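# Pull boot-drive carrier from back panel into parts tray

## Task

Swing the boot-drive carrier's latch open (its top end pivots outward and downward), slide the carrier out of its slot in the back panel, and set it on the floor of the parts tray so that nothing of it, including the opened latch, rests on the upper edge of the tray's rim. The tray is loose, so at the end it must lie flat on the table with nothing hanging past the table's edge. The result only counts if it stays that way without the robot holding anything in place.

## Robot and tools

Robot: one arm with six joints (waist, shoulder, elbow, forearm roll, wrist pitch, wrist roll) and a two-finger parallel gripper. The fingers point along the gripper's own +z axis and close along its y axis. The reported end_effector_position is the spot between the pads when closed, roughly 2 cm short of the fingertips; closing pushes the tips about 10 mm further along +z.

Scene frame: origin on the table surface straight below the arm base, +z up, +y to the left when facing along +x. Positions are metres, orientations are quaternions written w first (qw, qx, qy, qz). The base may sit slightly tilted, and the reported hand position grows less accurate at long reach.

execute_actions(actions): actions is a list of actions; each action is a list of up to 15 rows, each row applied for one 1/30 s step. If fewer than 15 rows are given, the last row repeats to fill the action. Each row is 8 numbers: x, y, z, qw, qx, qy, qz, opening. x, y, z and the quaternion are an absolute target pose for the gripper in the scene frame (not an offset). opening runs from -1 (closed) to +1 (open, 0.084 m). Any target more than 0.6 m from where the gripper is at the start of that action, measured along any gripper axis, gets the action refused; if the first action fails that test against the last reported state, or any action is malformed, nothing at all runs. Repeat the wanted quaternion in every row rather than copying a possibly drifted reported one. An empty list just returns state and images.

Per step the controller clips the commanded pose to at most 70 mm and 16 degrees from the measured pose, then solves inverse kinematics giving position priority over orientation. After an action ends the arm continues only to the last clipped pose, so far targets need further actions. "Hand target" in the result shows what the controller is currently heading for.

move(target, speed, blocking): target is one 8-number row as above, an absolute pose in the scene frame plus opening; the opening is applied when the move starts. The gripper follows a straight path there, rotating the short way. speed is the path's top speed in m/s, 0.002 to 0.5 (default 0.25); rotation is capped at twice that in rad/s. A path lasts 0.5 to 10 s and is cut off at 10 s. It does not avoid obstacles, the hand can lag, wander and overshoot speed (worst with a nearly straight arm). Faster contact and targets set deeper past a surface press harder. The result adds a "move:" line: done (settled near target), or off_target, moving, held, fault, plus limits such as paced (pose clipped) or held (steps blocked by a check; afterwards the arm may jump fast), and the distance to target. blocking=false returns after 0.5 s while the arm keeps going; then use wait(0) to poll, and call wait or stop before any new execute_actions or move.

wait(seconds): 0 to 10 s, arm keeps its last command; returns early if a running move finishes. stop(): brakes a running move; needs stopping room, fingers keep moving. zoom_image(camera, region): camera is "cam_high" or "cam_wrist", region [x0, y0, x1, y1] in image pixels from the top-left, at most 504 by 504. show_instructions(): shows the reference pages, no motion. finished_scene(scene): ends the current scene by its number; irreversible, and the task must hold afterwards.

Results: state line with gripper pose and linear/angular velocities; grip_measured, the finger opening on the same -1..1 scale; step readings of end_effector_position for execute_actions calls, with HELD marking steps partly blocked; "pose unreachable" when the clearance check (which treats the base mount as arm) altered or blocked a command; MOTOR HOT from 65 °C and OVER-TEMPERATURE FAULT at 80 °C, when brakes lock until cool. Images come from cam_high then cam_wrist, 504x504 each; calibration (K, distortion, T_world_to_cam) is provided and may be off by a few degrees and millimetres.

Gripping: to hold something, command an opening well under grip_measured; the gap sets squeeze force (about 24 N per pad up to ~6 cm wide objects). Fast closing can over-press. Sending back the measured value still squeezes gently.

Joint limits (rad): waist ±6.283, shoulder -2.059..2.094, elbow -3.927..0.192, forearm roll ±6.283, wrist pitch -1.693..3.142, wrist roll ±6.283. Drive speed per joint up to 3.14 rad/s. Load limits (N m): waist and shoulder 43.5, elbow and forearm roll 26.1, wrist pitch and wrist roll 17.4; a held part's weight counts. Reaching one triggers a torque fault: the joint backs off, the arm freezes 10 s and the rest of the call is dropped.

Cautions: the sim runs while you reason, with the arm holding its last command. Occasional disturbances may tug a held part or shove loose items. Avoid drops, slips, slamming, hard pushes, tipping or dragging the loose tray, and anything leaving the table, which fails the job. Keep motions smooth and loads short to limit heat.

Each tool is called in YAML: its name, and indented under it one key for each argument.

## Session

execute_actions:
  actions: []

Scene clock: 0.00 s.
end_effector_position=(+0.4047, -0.3594, +0.3374) grip_measured=+1.00 end_effector_quat_wxyz=(-0.265, +0.686, +0.057, +0.675) end_effector_velocity=(+0.000, +0.000, -0.000) end_effector_angular_velocity=(-0.000, -0.000, +0.001)
Joint positions: [-1.47  -0.202 -0.707  1.462  2.257 -2.569  0.084]
Joint velocities: [ 0. -0. -0. -0. -0. -0. -0.]
Motor temperatures (°C, as the motors report them): [25 28 26 30 29 29]
Hand target: +0.405, -0.359, +0.337; -0.265, +0.686, +0.057, +0.675
camera_calibration (this result's frames):
cam_wrist: T_world_to_cam=[[0.416146, -0.86409, -0.283147, -0.353588], [-0.0746396, 0.277879, -0.957712, 0.523495], [0.906229, 0.419682, 0.0511427, -0.101353], [0, 0, 0, 1]] pos_world=[0.278067, -0.408464, 0.406424]

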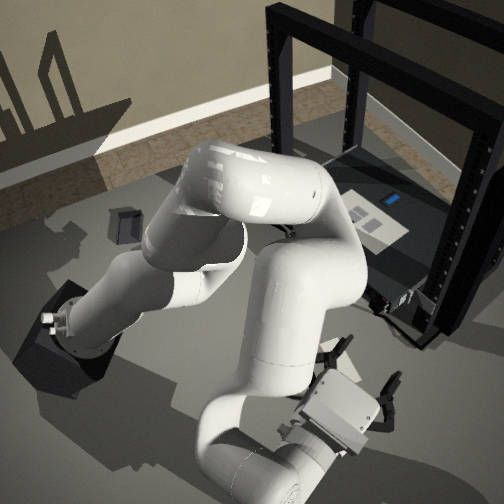

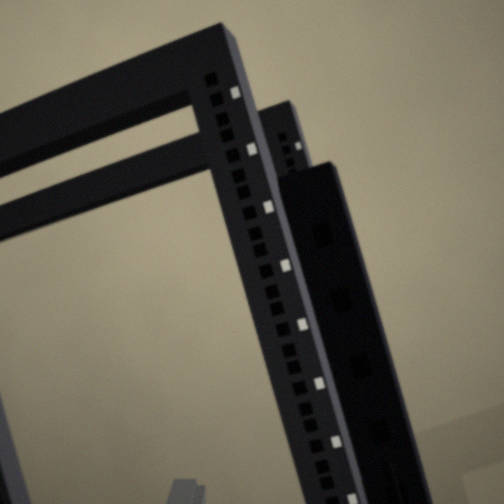

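Go directly to the downward view.

move:
  target: [0.42,0.04,0.27,0,0.995,0.096,0,-0.4]

Scene clock: 3.80 s.
end_effector_position=(+0.4080, -0.1989, +0.3123) grip_measured=-0.42 end_effector_quat_wxyz=(-0.181, +0.872, +0.089, +0.447) end_effector_velocity=(-0.000, +0.000, -0.000) end_effector_angular_velocity=(+0.000, +0.000, -0.001)
Joint positions: [-1.253 -1.423 -0.074  1.394  1.598 -2.04   0.026]
Joint velocities: [-0.    -0.     0.001  0.    -0.     0.     0.   ]
Motor temperatures (°C, as the motors report them): [25 28 26 30 29 29]
Hand target: +0.408, -0.199, +0.312; -0.181, +0.872, +0.089, +0.447
Off the commanded pose: 0.243 m, 58 deg; position and orientation clipped at the last step of the last action.
move: held; limits=paced,held; held on 61 of 107 steps, including the last
pose unreachable: on one or more control steps of this call, first in action 0 (counted from 0), an arm could not follow its commanded pose, so it was not sent that pose on those steps. On the call's last step it was still not sent that pose. It may still have moved: this result reports where it is.
cause: the commanded pose would bring two parts of the arm too close to each other (joints 2 (shoulder) to 4 (forearm roll) lie between them).
camera_calibration (this result's frames):
cam_wrist: T_world_to_cam=[[0.302781, -0.927179, -0.220596, -0.209189], [-0.579869, 0.0044713, -0.814698, 0.562251], [0.756357, 0.374592, -0.536288, 0.0651435], [0, 0, 0, 1]] pos_world=[0.340098, -0.220872, 0.446854]

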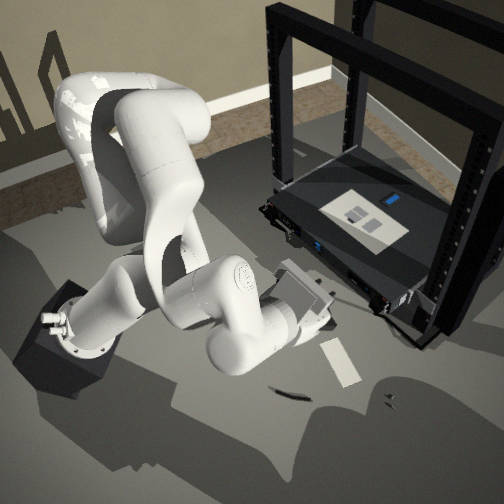

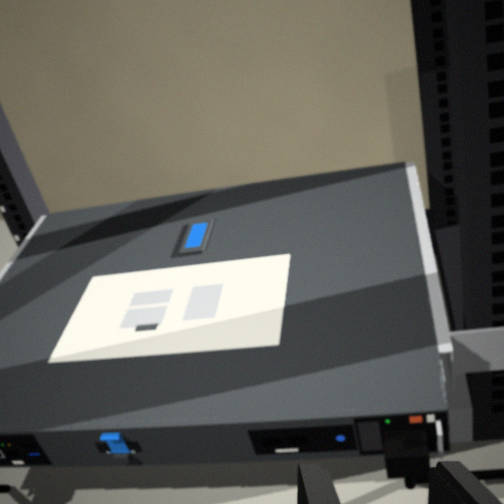

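move:
  target: [0.405,-0.36,0.337,-0.265,0.686,0.057,0.675,-0.4]

move:
  target: [0.39,-0.01,0.12,-0.117,0.697,0.117,0.697,-0.4]

move:
  target: [0.42,0.04,0.25,0,0.995,0.096,0,-0.4]

Scene clock: 6.67 s.
end_effector_position=(+0.4054, -0.3597, +0.3368) grip_measured=-0.42 end_effector_quat_wxyz=(-0.266, +0.686, +0.058, +0.675) end_effector_velocity=(-0.000, -0.001, +0.000) end_effector_angular_velocity=(+0.001, -0.003, +0.000)
Joint positions: [-1.467 -0.2   -0.71   1.463  2.255 -2.567  0.026]
Joint velocities: [-0.     0.006 -0.006  0.     0.003  0.     0.   ]
Motor temperatures (°C, as the motors report them): [25 28 27 30 29 29]
Hand target: +0.405, -0.360, +0.337; -0.266, +0.686, +0.057, +0.675
Off the commanded pose: 0.001 m, 0 deg.
move: done
camera_calibration (this result's frames):
cam_wrist: T_world_to_cam=[[0.417718, -0.863091, -0.283875, -0.354359], [-0.0765678, 0.277888, -0.957557, 0.523835], [0.905345, 0.421725, 0.0499937, -0.100356], [0, 0, 0, 1]] pos_world=[0.278987, -0.409088, 0.406025]

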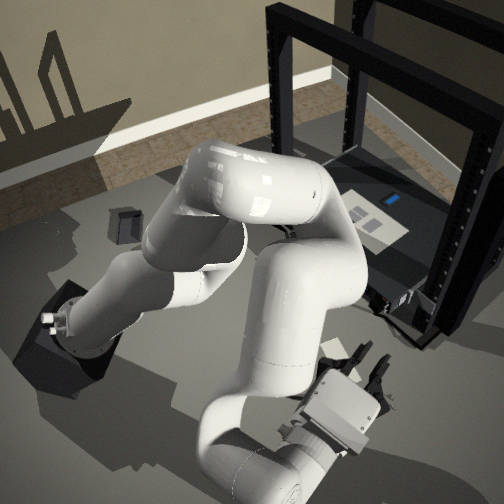

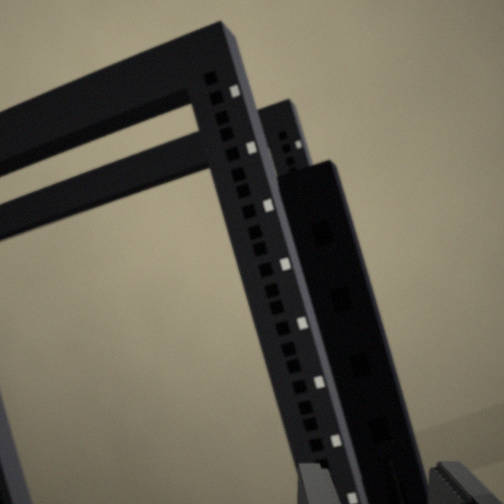

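Scene clock: 8.90 s.
end_effector_position=(+0.3888, -0.0087, +0.1216) grip_measured=-0.42 end_effector_quat_wxyz=(-0.119, +0.699, +0.119, +0.696) end_effector_velocity=(+0.000, +0.001, -0.000) end_effector_angular_velocity=(+0.002, -0.003, -0.003)
Joint positions: [-0.59   0.634 -0.386  1.866  2.014 -4.046  0.026]
Joint velocities: [ 0.005  0.009 -0.004  0.003  0.007 -0.004  0.   ]
Motor temperatures (°C, as the motors report them): [25 28 27 30 29 29]
Hand target: +0.389, -0.008, +0.121; -0.119, +0.699, +0.119, +0.696
Off the commanded pose: 0.002 m, 0 deg.
move: done
camera_calibration (this result's frames):
cam_wrist: T_world_to_cam=[[0.310146, -0.950679, 0.00446293, -0.0994982], [0.00226887, -0.00395423, -0.99999, 0.190999], [0.950686, 0.310153, 0.000930583, -0.23524], [0, 0, 0, 1]] pos_world=[0.254065, -0.0208754, 0.19166]

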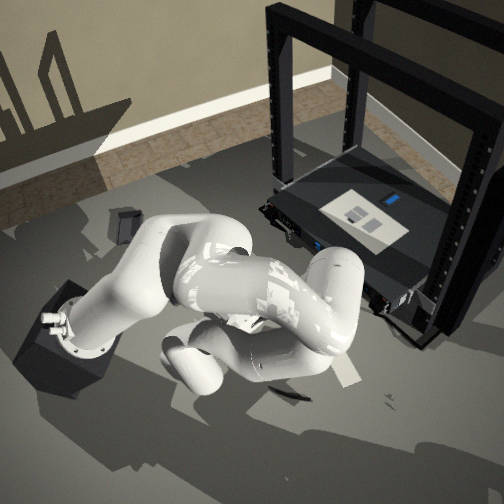

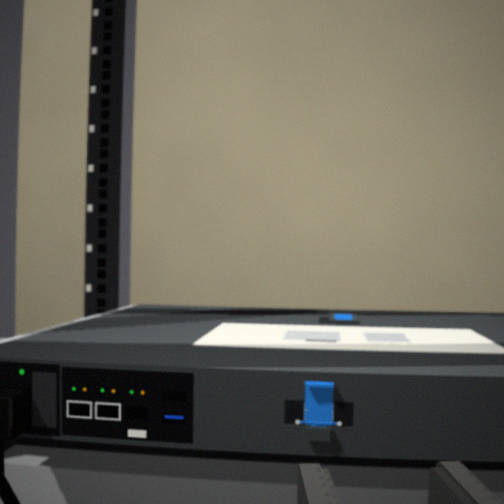

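Scene clock: 12.53 s.
end_effector_position=(+0.4192, +0.0393, +0.2490) grip_measured=-0.42 end_effector_quat_wxyz=(+0.003, +0.995, +0.096, +0.002) end_effector_velocity=(+0.002, +0.000, +0.001) end_effector_angular_velocity=(-0.001, +0.003, -0.003)
Joint positions: [ 0.798 -0.564 -0.453  5.409  1.03  -5.327  0.026]
Joint velocities: [ 0.002  0.004 -0.009  0.005  0.006 -0.002  0.   ]
Motor temperatures (°C, as the motors report them): [25 28 27 31 29 29]
Hand target: +0.419, +0.039, +0.249; +0.003, +0.995, +0.096, +0.002
Off the commanded pose: 0.001 m, 0 deg.
move: done
camera_calibration (this result's frames):
cam_wrist: T_world_to_cam=[[0.194565, -0.980441, 0.0296509, -0.0205503], [-0.980796, -0.194874, -0.0079166, 0.49108], [0.01354, -0.0275412, -0.999529, 0.376086], [0, 0, 0, 1]] pos_world=[0.480556, 0.0859085, 0.380405]

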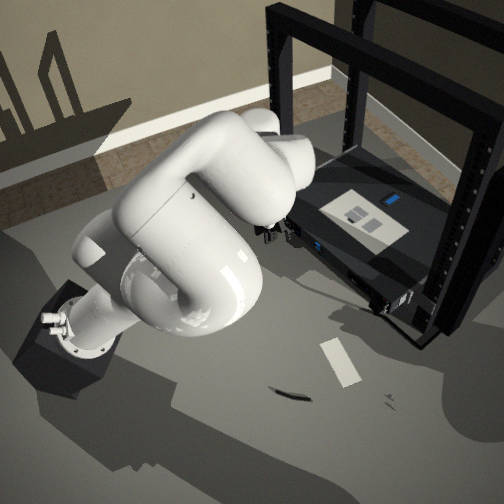

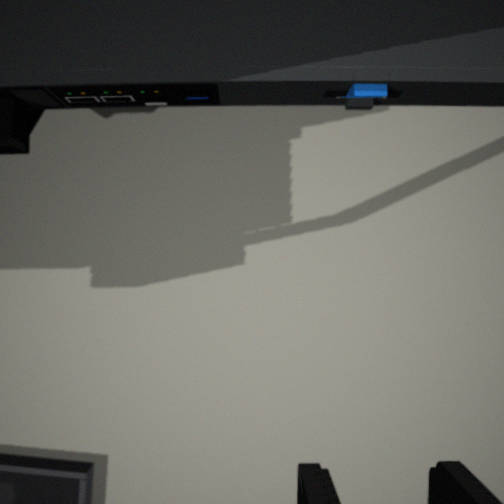

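move:
  target: [0.534,0.038,0.152,0,0.995,0.096,0,-0.4]
  speed: 0.2

Scene clock: 15.23 s.
end_effector_position=(+0.5337, +0.0388, +0.1522) grip_measured=-0.42 end_effector_quat_wxyz=(-0.001, +0.995, +0.096, -0.000) end_effector_velocity=(+0.001, -0.000, -0.001) end_effector_angular_velocity=(-0.001, +0.000, -0.001)
Joint positions: [ 0.47  -0.113 -0.796  5.29   0.744 -5.427  0.026]
Joint velocities: [-0.002  0.004 -0.004 -0.    -0.    -0.     0.   ]
Motor temperatures (°C, as the motors report them): [25 28 27 30 29 29]
Hand target: +0.534, +0.039, +0.152; -0.001, +0.995, +0.096, -0.000
Off the commanded pose: 0.001 m, 0 deg.
move: done
camera_calibration (this result's frames):
cam_wrist: T_world_to_cam=[[0.194645, -0.980651, 0.0208822, -0.0391859], [-0.98083, -0.194793, -0.00527347, 0.602133], [0.00923915, -0.0194555, -0.999768, 0.279819], [0, 0, 0, 1]] pos_world=[0.595633, 0.0843077, 0.283747]

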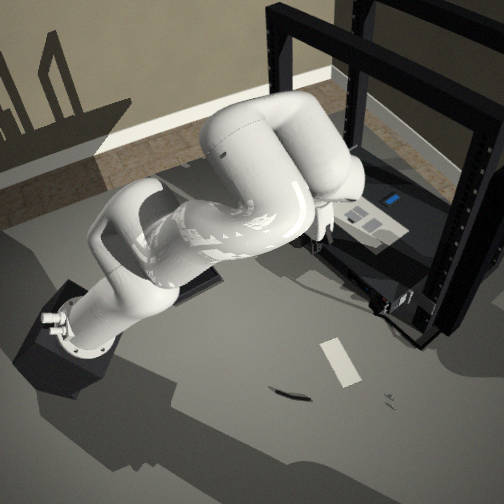

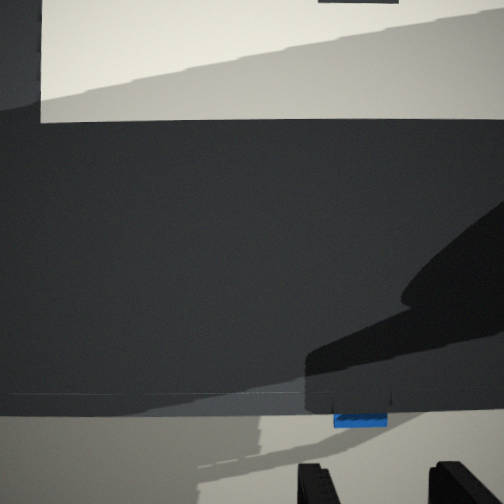

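move:
  target: [0.5337,0.0404,0.127,0,0.995,0.096,0,-0.4]
  speed: 0.05

move:
  target: [0.549,0.0432,0.126,0,0.995,0.096,0,-0.4]
  speed: 0.015

move:
  target: [0.547,0.043,0.125,0,0.995,0.096,0,-1]

move:
  target: [0.5357,0.041,0.122,0,0.995,0.096,0,-1]
  speed: 0.01

Scene clock: 17.47 s.
end_effector_position=(+0.5337, +0.0404, +0.1272) grip_measured=-0.42 end_effector_quat_wxyz=(-0.000, +0.995, +0.096, +0.000) end_effector_velocity=(+0.001, +0.000, -0.000) end_effector_angular_velocity=(+0.001, -0.002, -0.000)
Joint positions: [ 0.429 -0.047 -0.813  5.234  0.693 -5.388  0.026]
Joint velocities: [-0.     0.001 -0.001 -0.003 -0.002  0.002 -0.   ]
Motor temperatures (°C, as the motors report them): [25 29 27 30 30 29]
Hand target: +0.534, +0.040, +0.127; -0.000, +0.995, +0.096, -0.000
Off the commanded pose: 0.000 m, 0 deg.
move: done
camera_calibration (this result's frames):
cam_wrist: T_world_to_cam=[[0.195124, -0.980524, 0.0223223, -0.0374764], [-0.980731, -0.195288, -0.00538369, 0.602351], [0.00963812, -0.0208417, -0.999736, 0.254705], [0, 0, 0, 1]] pos_world=[0.595602, 0.0861939, 0.258718]

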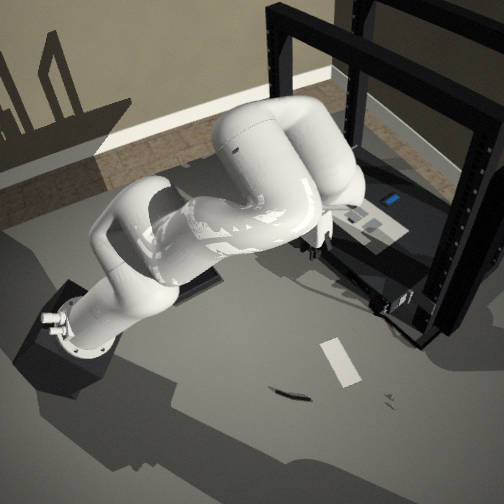

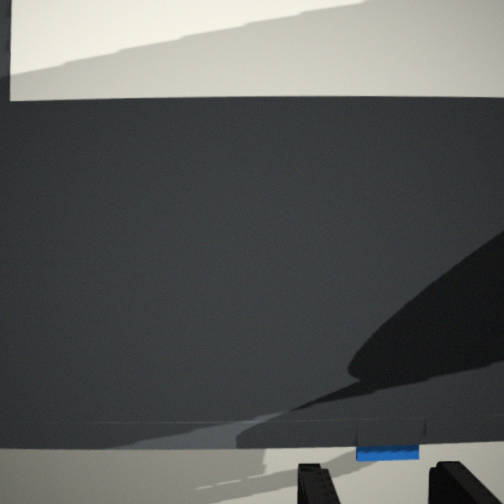

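Scene clock: 18.73 s.
end_effector_position=(+0.5450, +0.0431, +0.1241) grip_measured=-0.42 end_effector_quat_wxyz=(+0.001, +0.995, +0.098, -0.004) end_effector_velocity=(+0.003, +0.000, +0.001) end_effector_angular_velocity=(+0.002, -0.003, -0.001)
Joint positions: [ 0.431 -0.01  -0.863  5.255  0.708 -5.414  0.026]
Joint velocities: [ 0.001  0.002 -0.006  0.002  0.    -0.003 -0.   ]
Motor temperatures (°C, as the motors report them): [25 29 27 30 30 29]
Hand target: +0.549, +0.043, +0.126; +0.000, +0.995, +0.096, +0.000
Off the commanded pose: 0.004 m, 1 deg.
move: off_target
camera_calibration (this result's frames):
cam_wrist: T_world_to_cam=[[0.198804, -0.979737, 0.0243265, -0.0392945], [-0.980037, -0.198793, 0.00289494, 0.612655], [0.00199965, -0.0244164, -0.9997, 0.255773], [0, 0, 0, 1]] pos_world=[0.607725, 0.089538, 0.254879]

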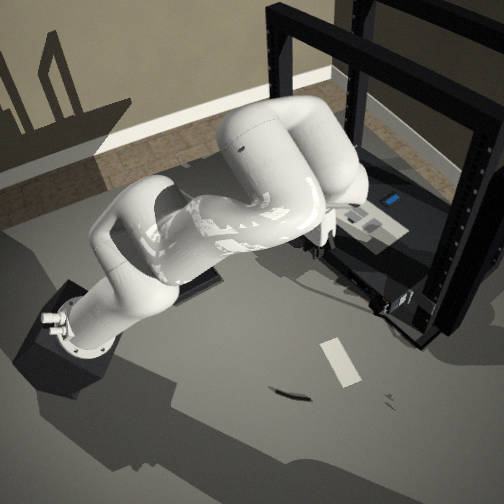

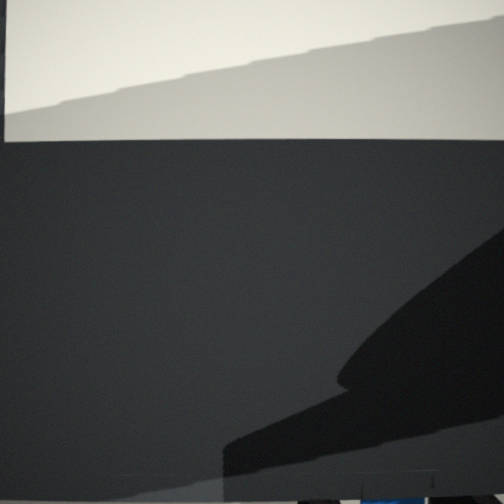

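Scene clock: 19.43 s.
end_effector_position=(+0.5451, +0.0431, +0.1241) grip_measured=-0.74 end_effector_quat_wxyz=(+0.000, +0.995, +0.097, -0.002) end_effector_velocity=(-0.000, -0.001, -0.000) end_effector_angular_velocity=(+0.000, -0.000, -0.001)
Joint positions: [ 0.429 -0.012 -0.859  5.25   0.701 -5.409  0.012]
Joint velocities: [-0.002 -0.002  0.003 -0.001 -0.002  0.001 -0.   ]
Motor temperatures (°C, as the motors report them): [25 29 28 31 30 29]
Hand target: +0.547, +0.043, +0.125; -0.000, +0.995, +0.096, -0.000
Off the commanded pose: 0.002 m, 0 deg.
move: done
camera_calibration (this result's frames):
cam_wrist: T_world_to_cam=[[0.197284, -0.980083, 0.0227006, -0.0382132], [-0.980326, -0.197377, -0.00190199, 0.613479], [0.00634469, -0.0218788, -0.99974, 0.253354], [0, 0, 0, 1]] pos_world=[0.607341, 0.0891777, 0.255322]

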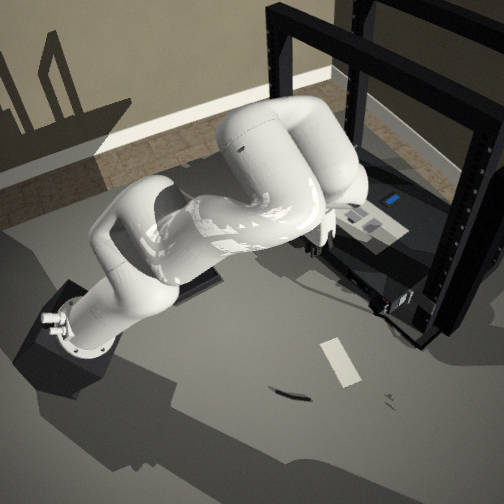

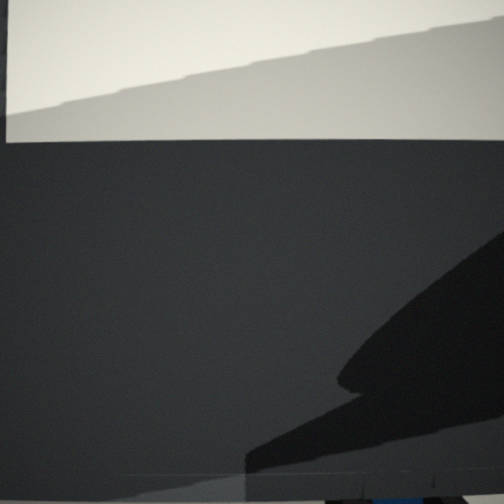

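Scene clock: 20.67 s.
end_effector_position=(+0.5361, +0.0409, +0.1223) grip_measured=-0.75 end_effector_quat_wxyz=(-0.000, +0.995, +0.096, +0.000) end_effector_velocity=(-0.002, +0.001, -0.001) end_effector_angular_velocity=(-0.001, +0.003, +0.002)
Joint positions: [ 0.422 -0.029 -0.825  5.226  0.685 -5.384  0.011]
Joint velocities: [-0.     0.001  0.004 -0.001 -0.001  0.002  0.   ]
Motor temperatures (°C, as the motors report them): [25 29 28 31 30 29]
Hand target: +0.536, +0.041, +0.122; -0.000, +0.995, +0.096, -0.000
Off the commanded pose: 0.000 m, 0 deg.
move: done
camera_calibration (this result's frames):
cam_wrist: T_world_to_cam=[[0.194961, -0.98055, 0.0226361, -0.0373302], [-0.980759, -0.195136, -0.0058087, 0.60475], [0.0101128, -0.0210681, -0.999727, 0.249515], [0, 0, 0, 1]] pos_world=[0.597869, 0.0866614, 0.253805]

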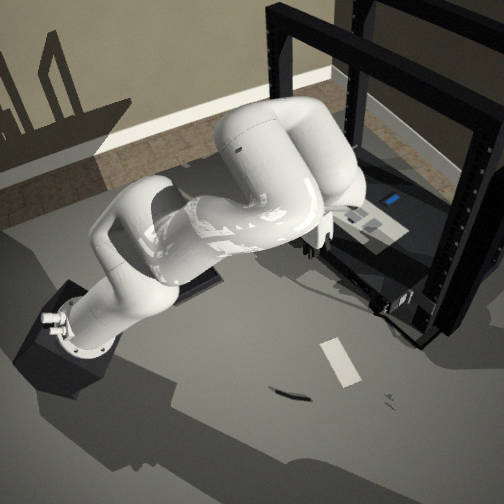

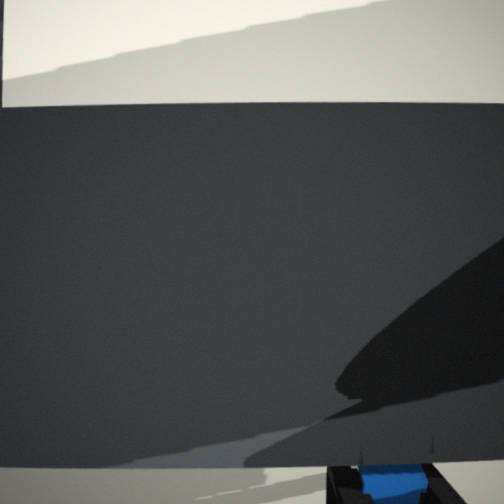

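Same as before; continue through pull.

move:
  target: [0.530,0.040,0.118,0,0.995,0.096,0,-1]
  speed: 0.012

move:
  target: [0.5257,0.039,0.111,0,0.995,0.096,0,-1]
  speed: 0.012

move:
  target: [0.5237,0.0387,0.102,0,0.995,0.096,0,-1]
  speed: 0.012

move:
  target: [0.5237,0.0387,0.102,0,0.995,0.096,0,-0.4]

move:
  target: [0.5335,0.041,0.105,0,0.995,0.096,0,-0.4]
  speed: 0.03

move:
  target: [0.5335,0.041,0.105,0,0.995,0.096,0,-1]

move:
  target: [0.4645,0.0275,0.105,0,0.995,0.096,0,-1]
  speed: 0.04

Scene clock: 22.93 s.
end_effector_position=(+0.5302, +0.0399, +0.1180) grip_measured=-0.75 end_effector_quat_wxyz=(+0.000, +0.995, +0.096, +0.000) end_effector_velocity=(+0.001, +0.001, +0.001) end_effector_angular_velocity=(+0.002, -0.004, -0.000)
Joint positions: [ 0.413 -0.03  -0.809  5.207  0.672 -5.367  0.011]
Joint velocities: [ 0.001 -0.002  0.001 -0.004 -0.003  0.003 -0.   ]
Motor temperatures (°C, as the motors report them): [25 29 28 31 30 29]
Hand target: +0.530, +0.040, +0.118; -0.000, +0.995, +0.096, -0.000
Off the commanded pose: 0.000 m, 0 deg.
move: done
camera_calibration (this result's frames):
cam_wrist: T_world_to_cam=[[0.195116, -0.980517, 0.0227284, -0.0371773], [-0.980733, -0.195281, -0.00527318, 0.598742], [0.00960887, -0.0212616, -0.999728, 0.245554], [0, 0, 0, 1]] pos_world=[0.5921, 0.0856907, 0.249489]

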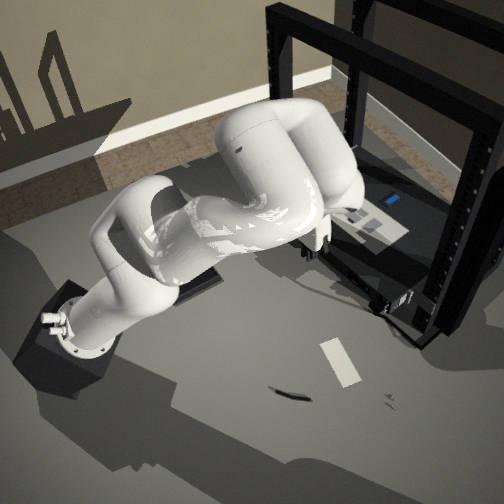

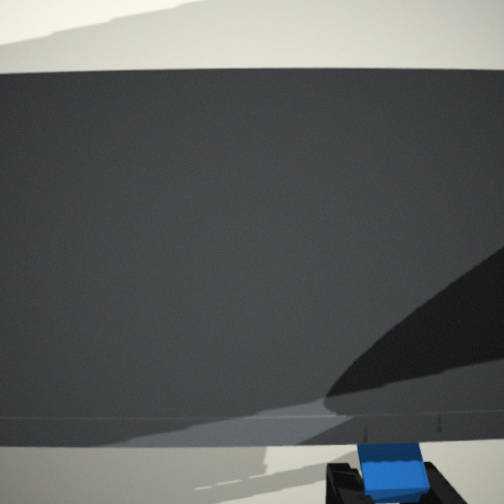

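Scene clock: 23.87 s.
end_effector_position=(+0.5258, +0.0390, +0.1111) grip_measured=-0.73 end_effector_quat_wxyz=(-0.000, +0.995, +0.096, +0.000) end_effector_velocity=(-0.001, -0.000, -0.001) end_effector_angular_velocity=(-0.000, -0.000, -0.000)
Joint positions: [ 0.399 -0.02  -0.8    5.183  0.655 -5.348  0.012]
Joint velocities: [-0.002  0.001  0.002 -0.004 -0.002  0.003  0.   ]
Motor temperatures (°C, as the motors report them): [25 29 28 31 30 29]
Hand target: +0.526, +0.039, +0.111; -0.000, +0.995, +0.096, -0.000
Off the commanded pose: 0.000 m, 0 deg.
move: done
camera_calibration (this result's frames):
cam_wrist: T_world_to_cam=[[0.195246, -0.980495, 0.0225558, -0.0370886], [-0.980707, -0.19541, -0.0052858, 0.594204], [0.00959034, -0.0210886, -0.999732, 0.23866], [0, 0, 0, 1]] pos_world=[0.587692, 0.0847814, 0.242574]

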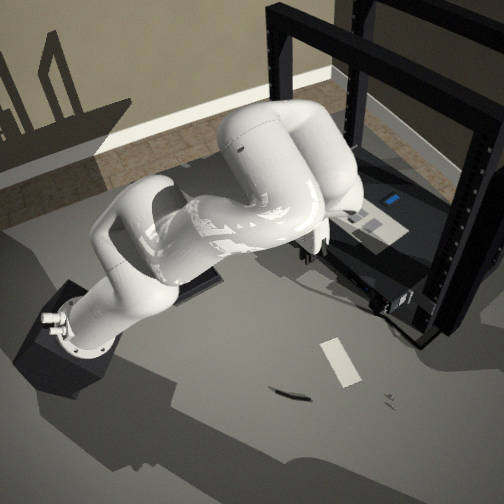

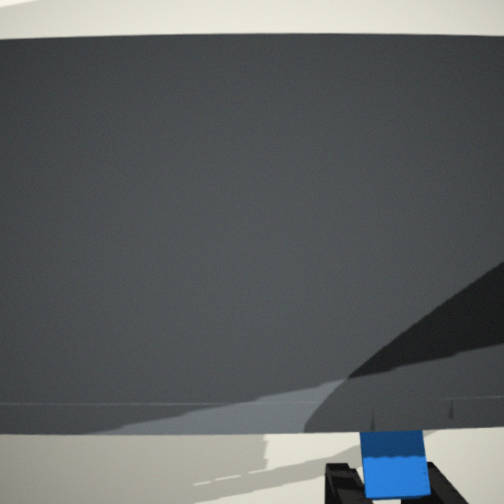

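Scene clock: 24.87 s.
end_effector_position=(+0.5240, +0.0387, +0.1022) grip_measured=-0.72 end_effector_quat_wxyz=(-0.000, +0.995, +0.096, +0.000) end_effector_velocity=(+0.000, -0.000, -0.000) end_effector_angular_velocity=(+0.000, -0.002, -0.001)
Joint positions: [ 0.384  0.001 -0.802  5.156  0.636 -5.329  0.012]
Joint velocities: [-0.001  0.     0.    -0.004 -0.002  0.003 -0.   ]
Motor temperatures (°C, as the motors report them): [25 29 28 30 30 29]
Hand target: +0.524, +0.039, +0.102; -0.000, +0.995, +0.096, -0.000
Off the commanded pose: 0.000 m, 0 deg.
move: done
camera_calibration (this result's frames):
cam_wrist: T_world_to_cam=[[0.195078, -0.98053, 0.0224986, -0.0367206], [-0.980737, -0.19525, -0.00567454, 0.592343], [0.0099569, -0.0209582, -0.999731, 0.229591], [0, 0, 0, 1]] pos_world=[0.58581, 0.0844609, 0.233716]

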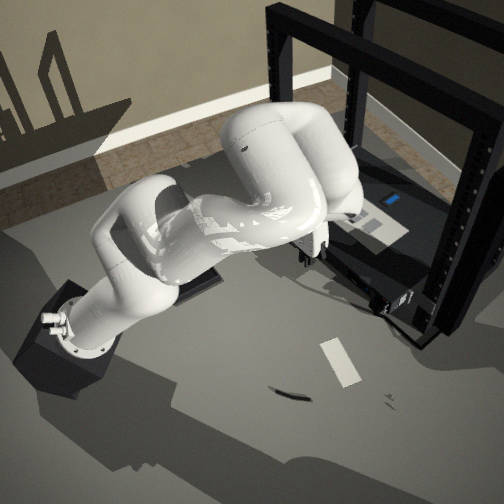

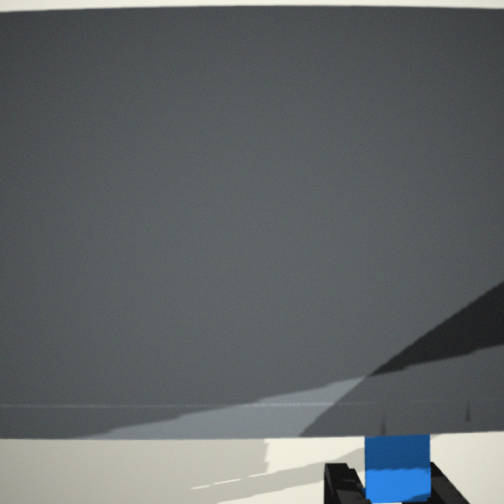

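Scene clock: 25.57 s.
end_effector_position=(+0.5237, +0.0387, +0.1020) grip_measured=-0.42 end_effector_quat_wxyz=(+0.000, +0.995, +0.096, +0.000) end_effector_velocity=(-0.000, +0.000, -0.000) end_effector_angular_velocity=(+0.000, +0.001, +0.000)
Joint positions: [ 0.384  0.001 -0.802  5.156  0.636 -5.329  0.026]
Joint velocities: [-0.     0.     0.001 -0.    -0.    -0.     0.   ]
Motor temperatures (°C, as the motors report them): [25 29 28 30 30 29]
Hand target: +0.524, +0.039, +0.102; +0.000, +0.995, +0.096, -0.000
Off the commanded pose: 0.000 m, 0 deg.
move: done
camera_calibration (this result's frames):
cam_wrist: T_world_to_cam=[[0.195375, -0.980467, 0.0226346, -0.0368254], [-0.980682, -0.195538, -0.00519949, 0.592009], [0.00952385, -0.0211815, -0.99973, 0.229613], [0, 0, 0, 1]] pos_world=[0.585581, 0.0845175, 0.233463]

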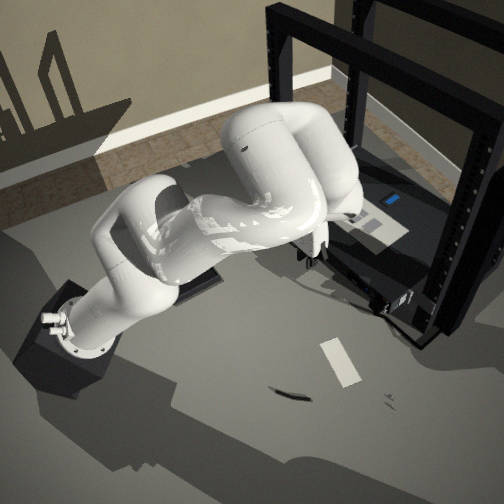

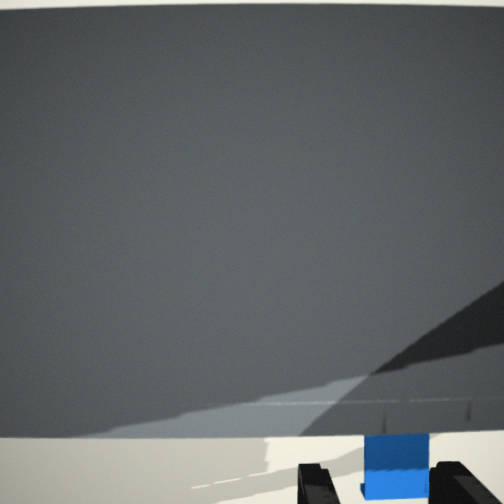

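Scene clock: 26.30 s.
end_effector_position=(+0.5334, +0.0410, +0.1049) grip_measured=-0.42 end_effector_quat_wxyz=(+0.000, +0.995, +0.096, +0.000) end_effector_velocity=(-0.000, -0.001, -0.001) end_effector_angular_velocity=(-0.002, +0.004, +0.000)
Joint positions: [ 0.393  0.013 -0.833  5.181  0.651 -5.352  0.026]
Joint velocities: [-0.001  0.003 -0.002  0.003  0.003 -0.003 -0.   ]
Motor temperatures (°C, as the motors report them): [25 29 28 30 30 29]
Hand target: +0.534, +0.041, +0.105; +0.000, +0.995, +0.096, +0.000
Off the commanded pose: 0.000 m, 0 deg.
move: done
camera_calibration (this result's frames):
cam_wrist: T_world_to_cam=[[0.19543, -0.980455, 0.0226903, -0.0365522], [-0.980671, -0.195595, -0.00524596, 0.602011], [0.00958153, -0.0212265, -0.999729, 0.232468], [0, 0, 0, 1]] pos_world=[0.59529, 0.0868468, 0.236393]

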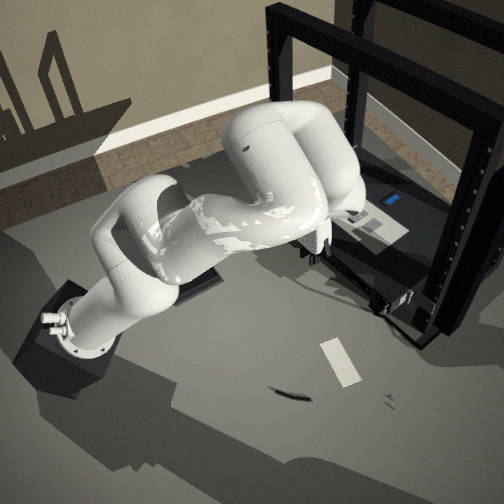

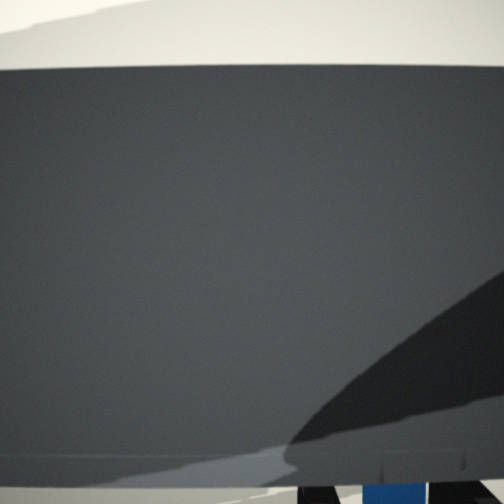

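Scene clock: 27.00 s.
end_effector_position=(+0.5334, +0.0410, +0.1050) grip_measured=-0.70 end_effector_quat_wxyz=(+0.000, +0.995, +0.096, -0.000) end_effector_velocity=(-0.000, +0.000, -0.000) end_effector_angular_velocity=(+0.000, +0.000, +0.001)
Joint positions: [ 0.393  0.013 -0.833  5.182  0.651 -5.353  0.013]
Joint velocities: [ 0.001  0.001 -0.     0.    -0.    -0.     0.   ]
Motor temperatures (°C, as the motors report them): [25 29 28 30 30 29]
Hand target: +0.534, +0.041, +0.105; +0.000, +0.995, +0.096, +0.000
Off the commanded pose: 0.000 m, 0 deg.
move: done
camera_calibration (this result's frames):
cam_wrist: T_world_to_cam=[[0.195451, -0.980452, 0.0226325, -0.0365671], [-0.980668, -0.195611, -0.00507334, 0.602006], [0.00940135, -0.0212034, -0.999731, 0.232594], [0, 0, 0, 1]] pos_world=[0.595328, 0.0868388, 0.236413]

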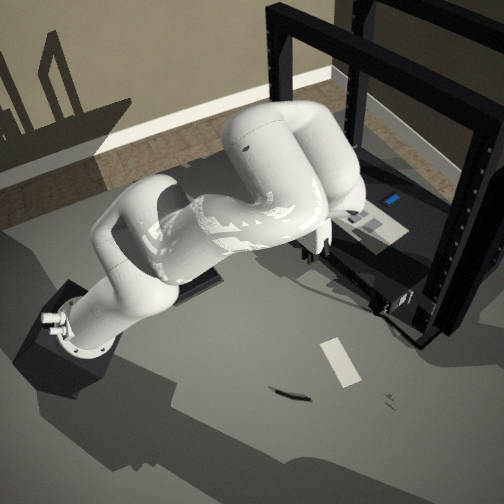

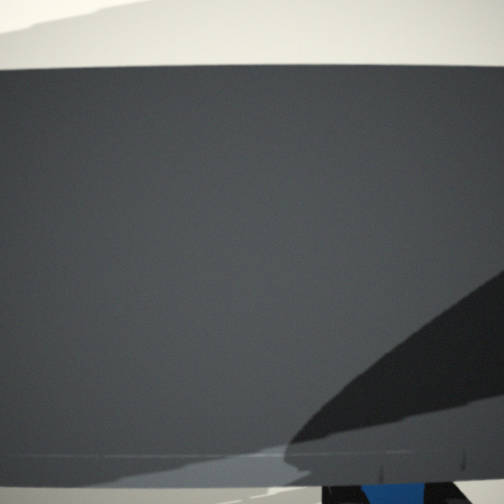

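Scene clock: 29.10 s.
end_effector_position=(+0.4646, +0.0273, +0.1052) grip_measured=-0.70 end_effector_quat_wxyz=(-0.000, +0.995, +0.096, -0.000) end_effector_velocity=(-0.000, +0.000, +0.000) end_effector_angular_velocity=(+0.000, -0.001, +0.000)
Joint positions: [ 0.364 -0.119 -0.604  5.049  0.594 -5.214  0.013]
Joint velocities: [ 0.    -0.002  0.002 -0.002 -0.001  0.002  0.   ]
Motor temperatures (°C, as the motors report them): [25 29 28 30 30 29]
Hand target: +0.464, +0.027, +0.105; -0.000, +0.995, +0.096, -0.000
Off the commanded pose: 0.000 m, 0 deg.
move: done
camera_calibration (this result's frames):
cam_wrist: T_world_to_cam=[[0.195293, -0.98049, 0.0223625, -0.0364595], [-0.980701, -0.195448, -0.0049661, 0.531761], [0.00923992, -0.0209611, -0.999738, 0.233277], [0, 0, 0, 1]] pos_world=[0.526463, 0.0730733, 0.236672]

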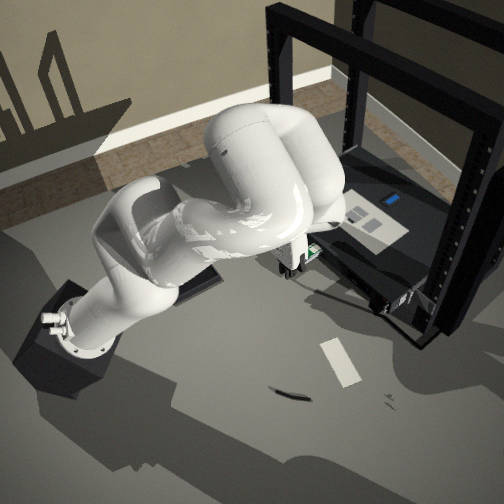

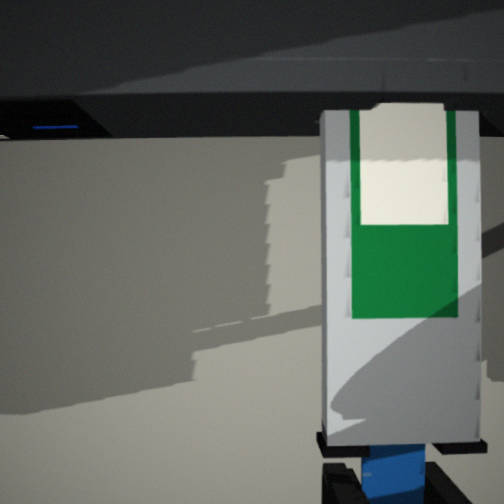

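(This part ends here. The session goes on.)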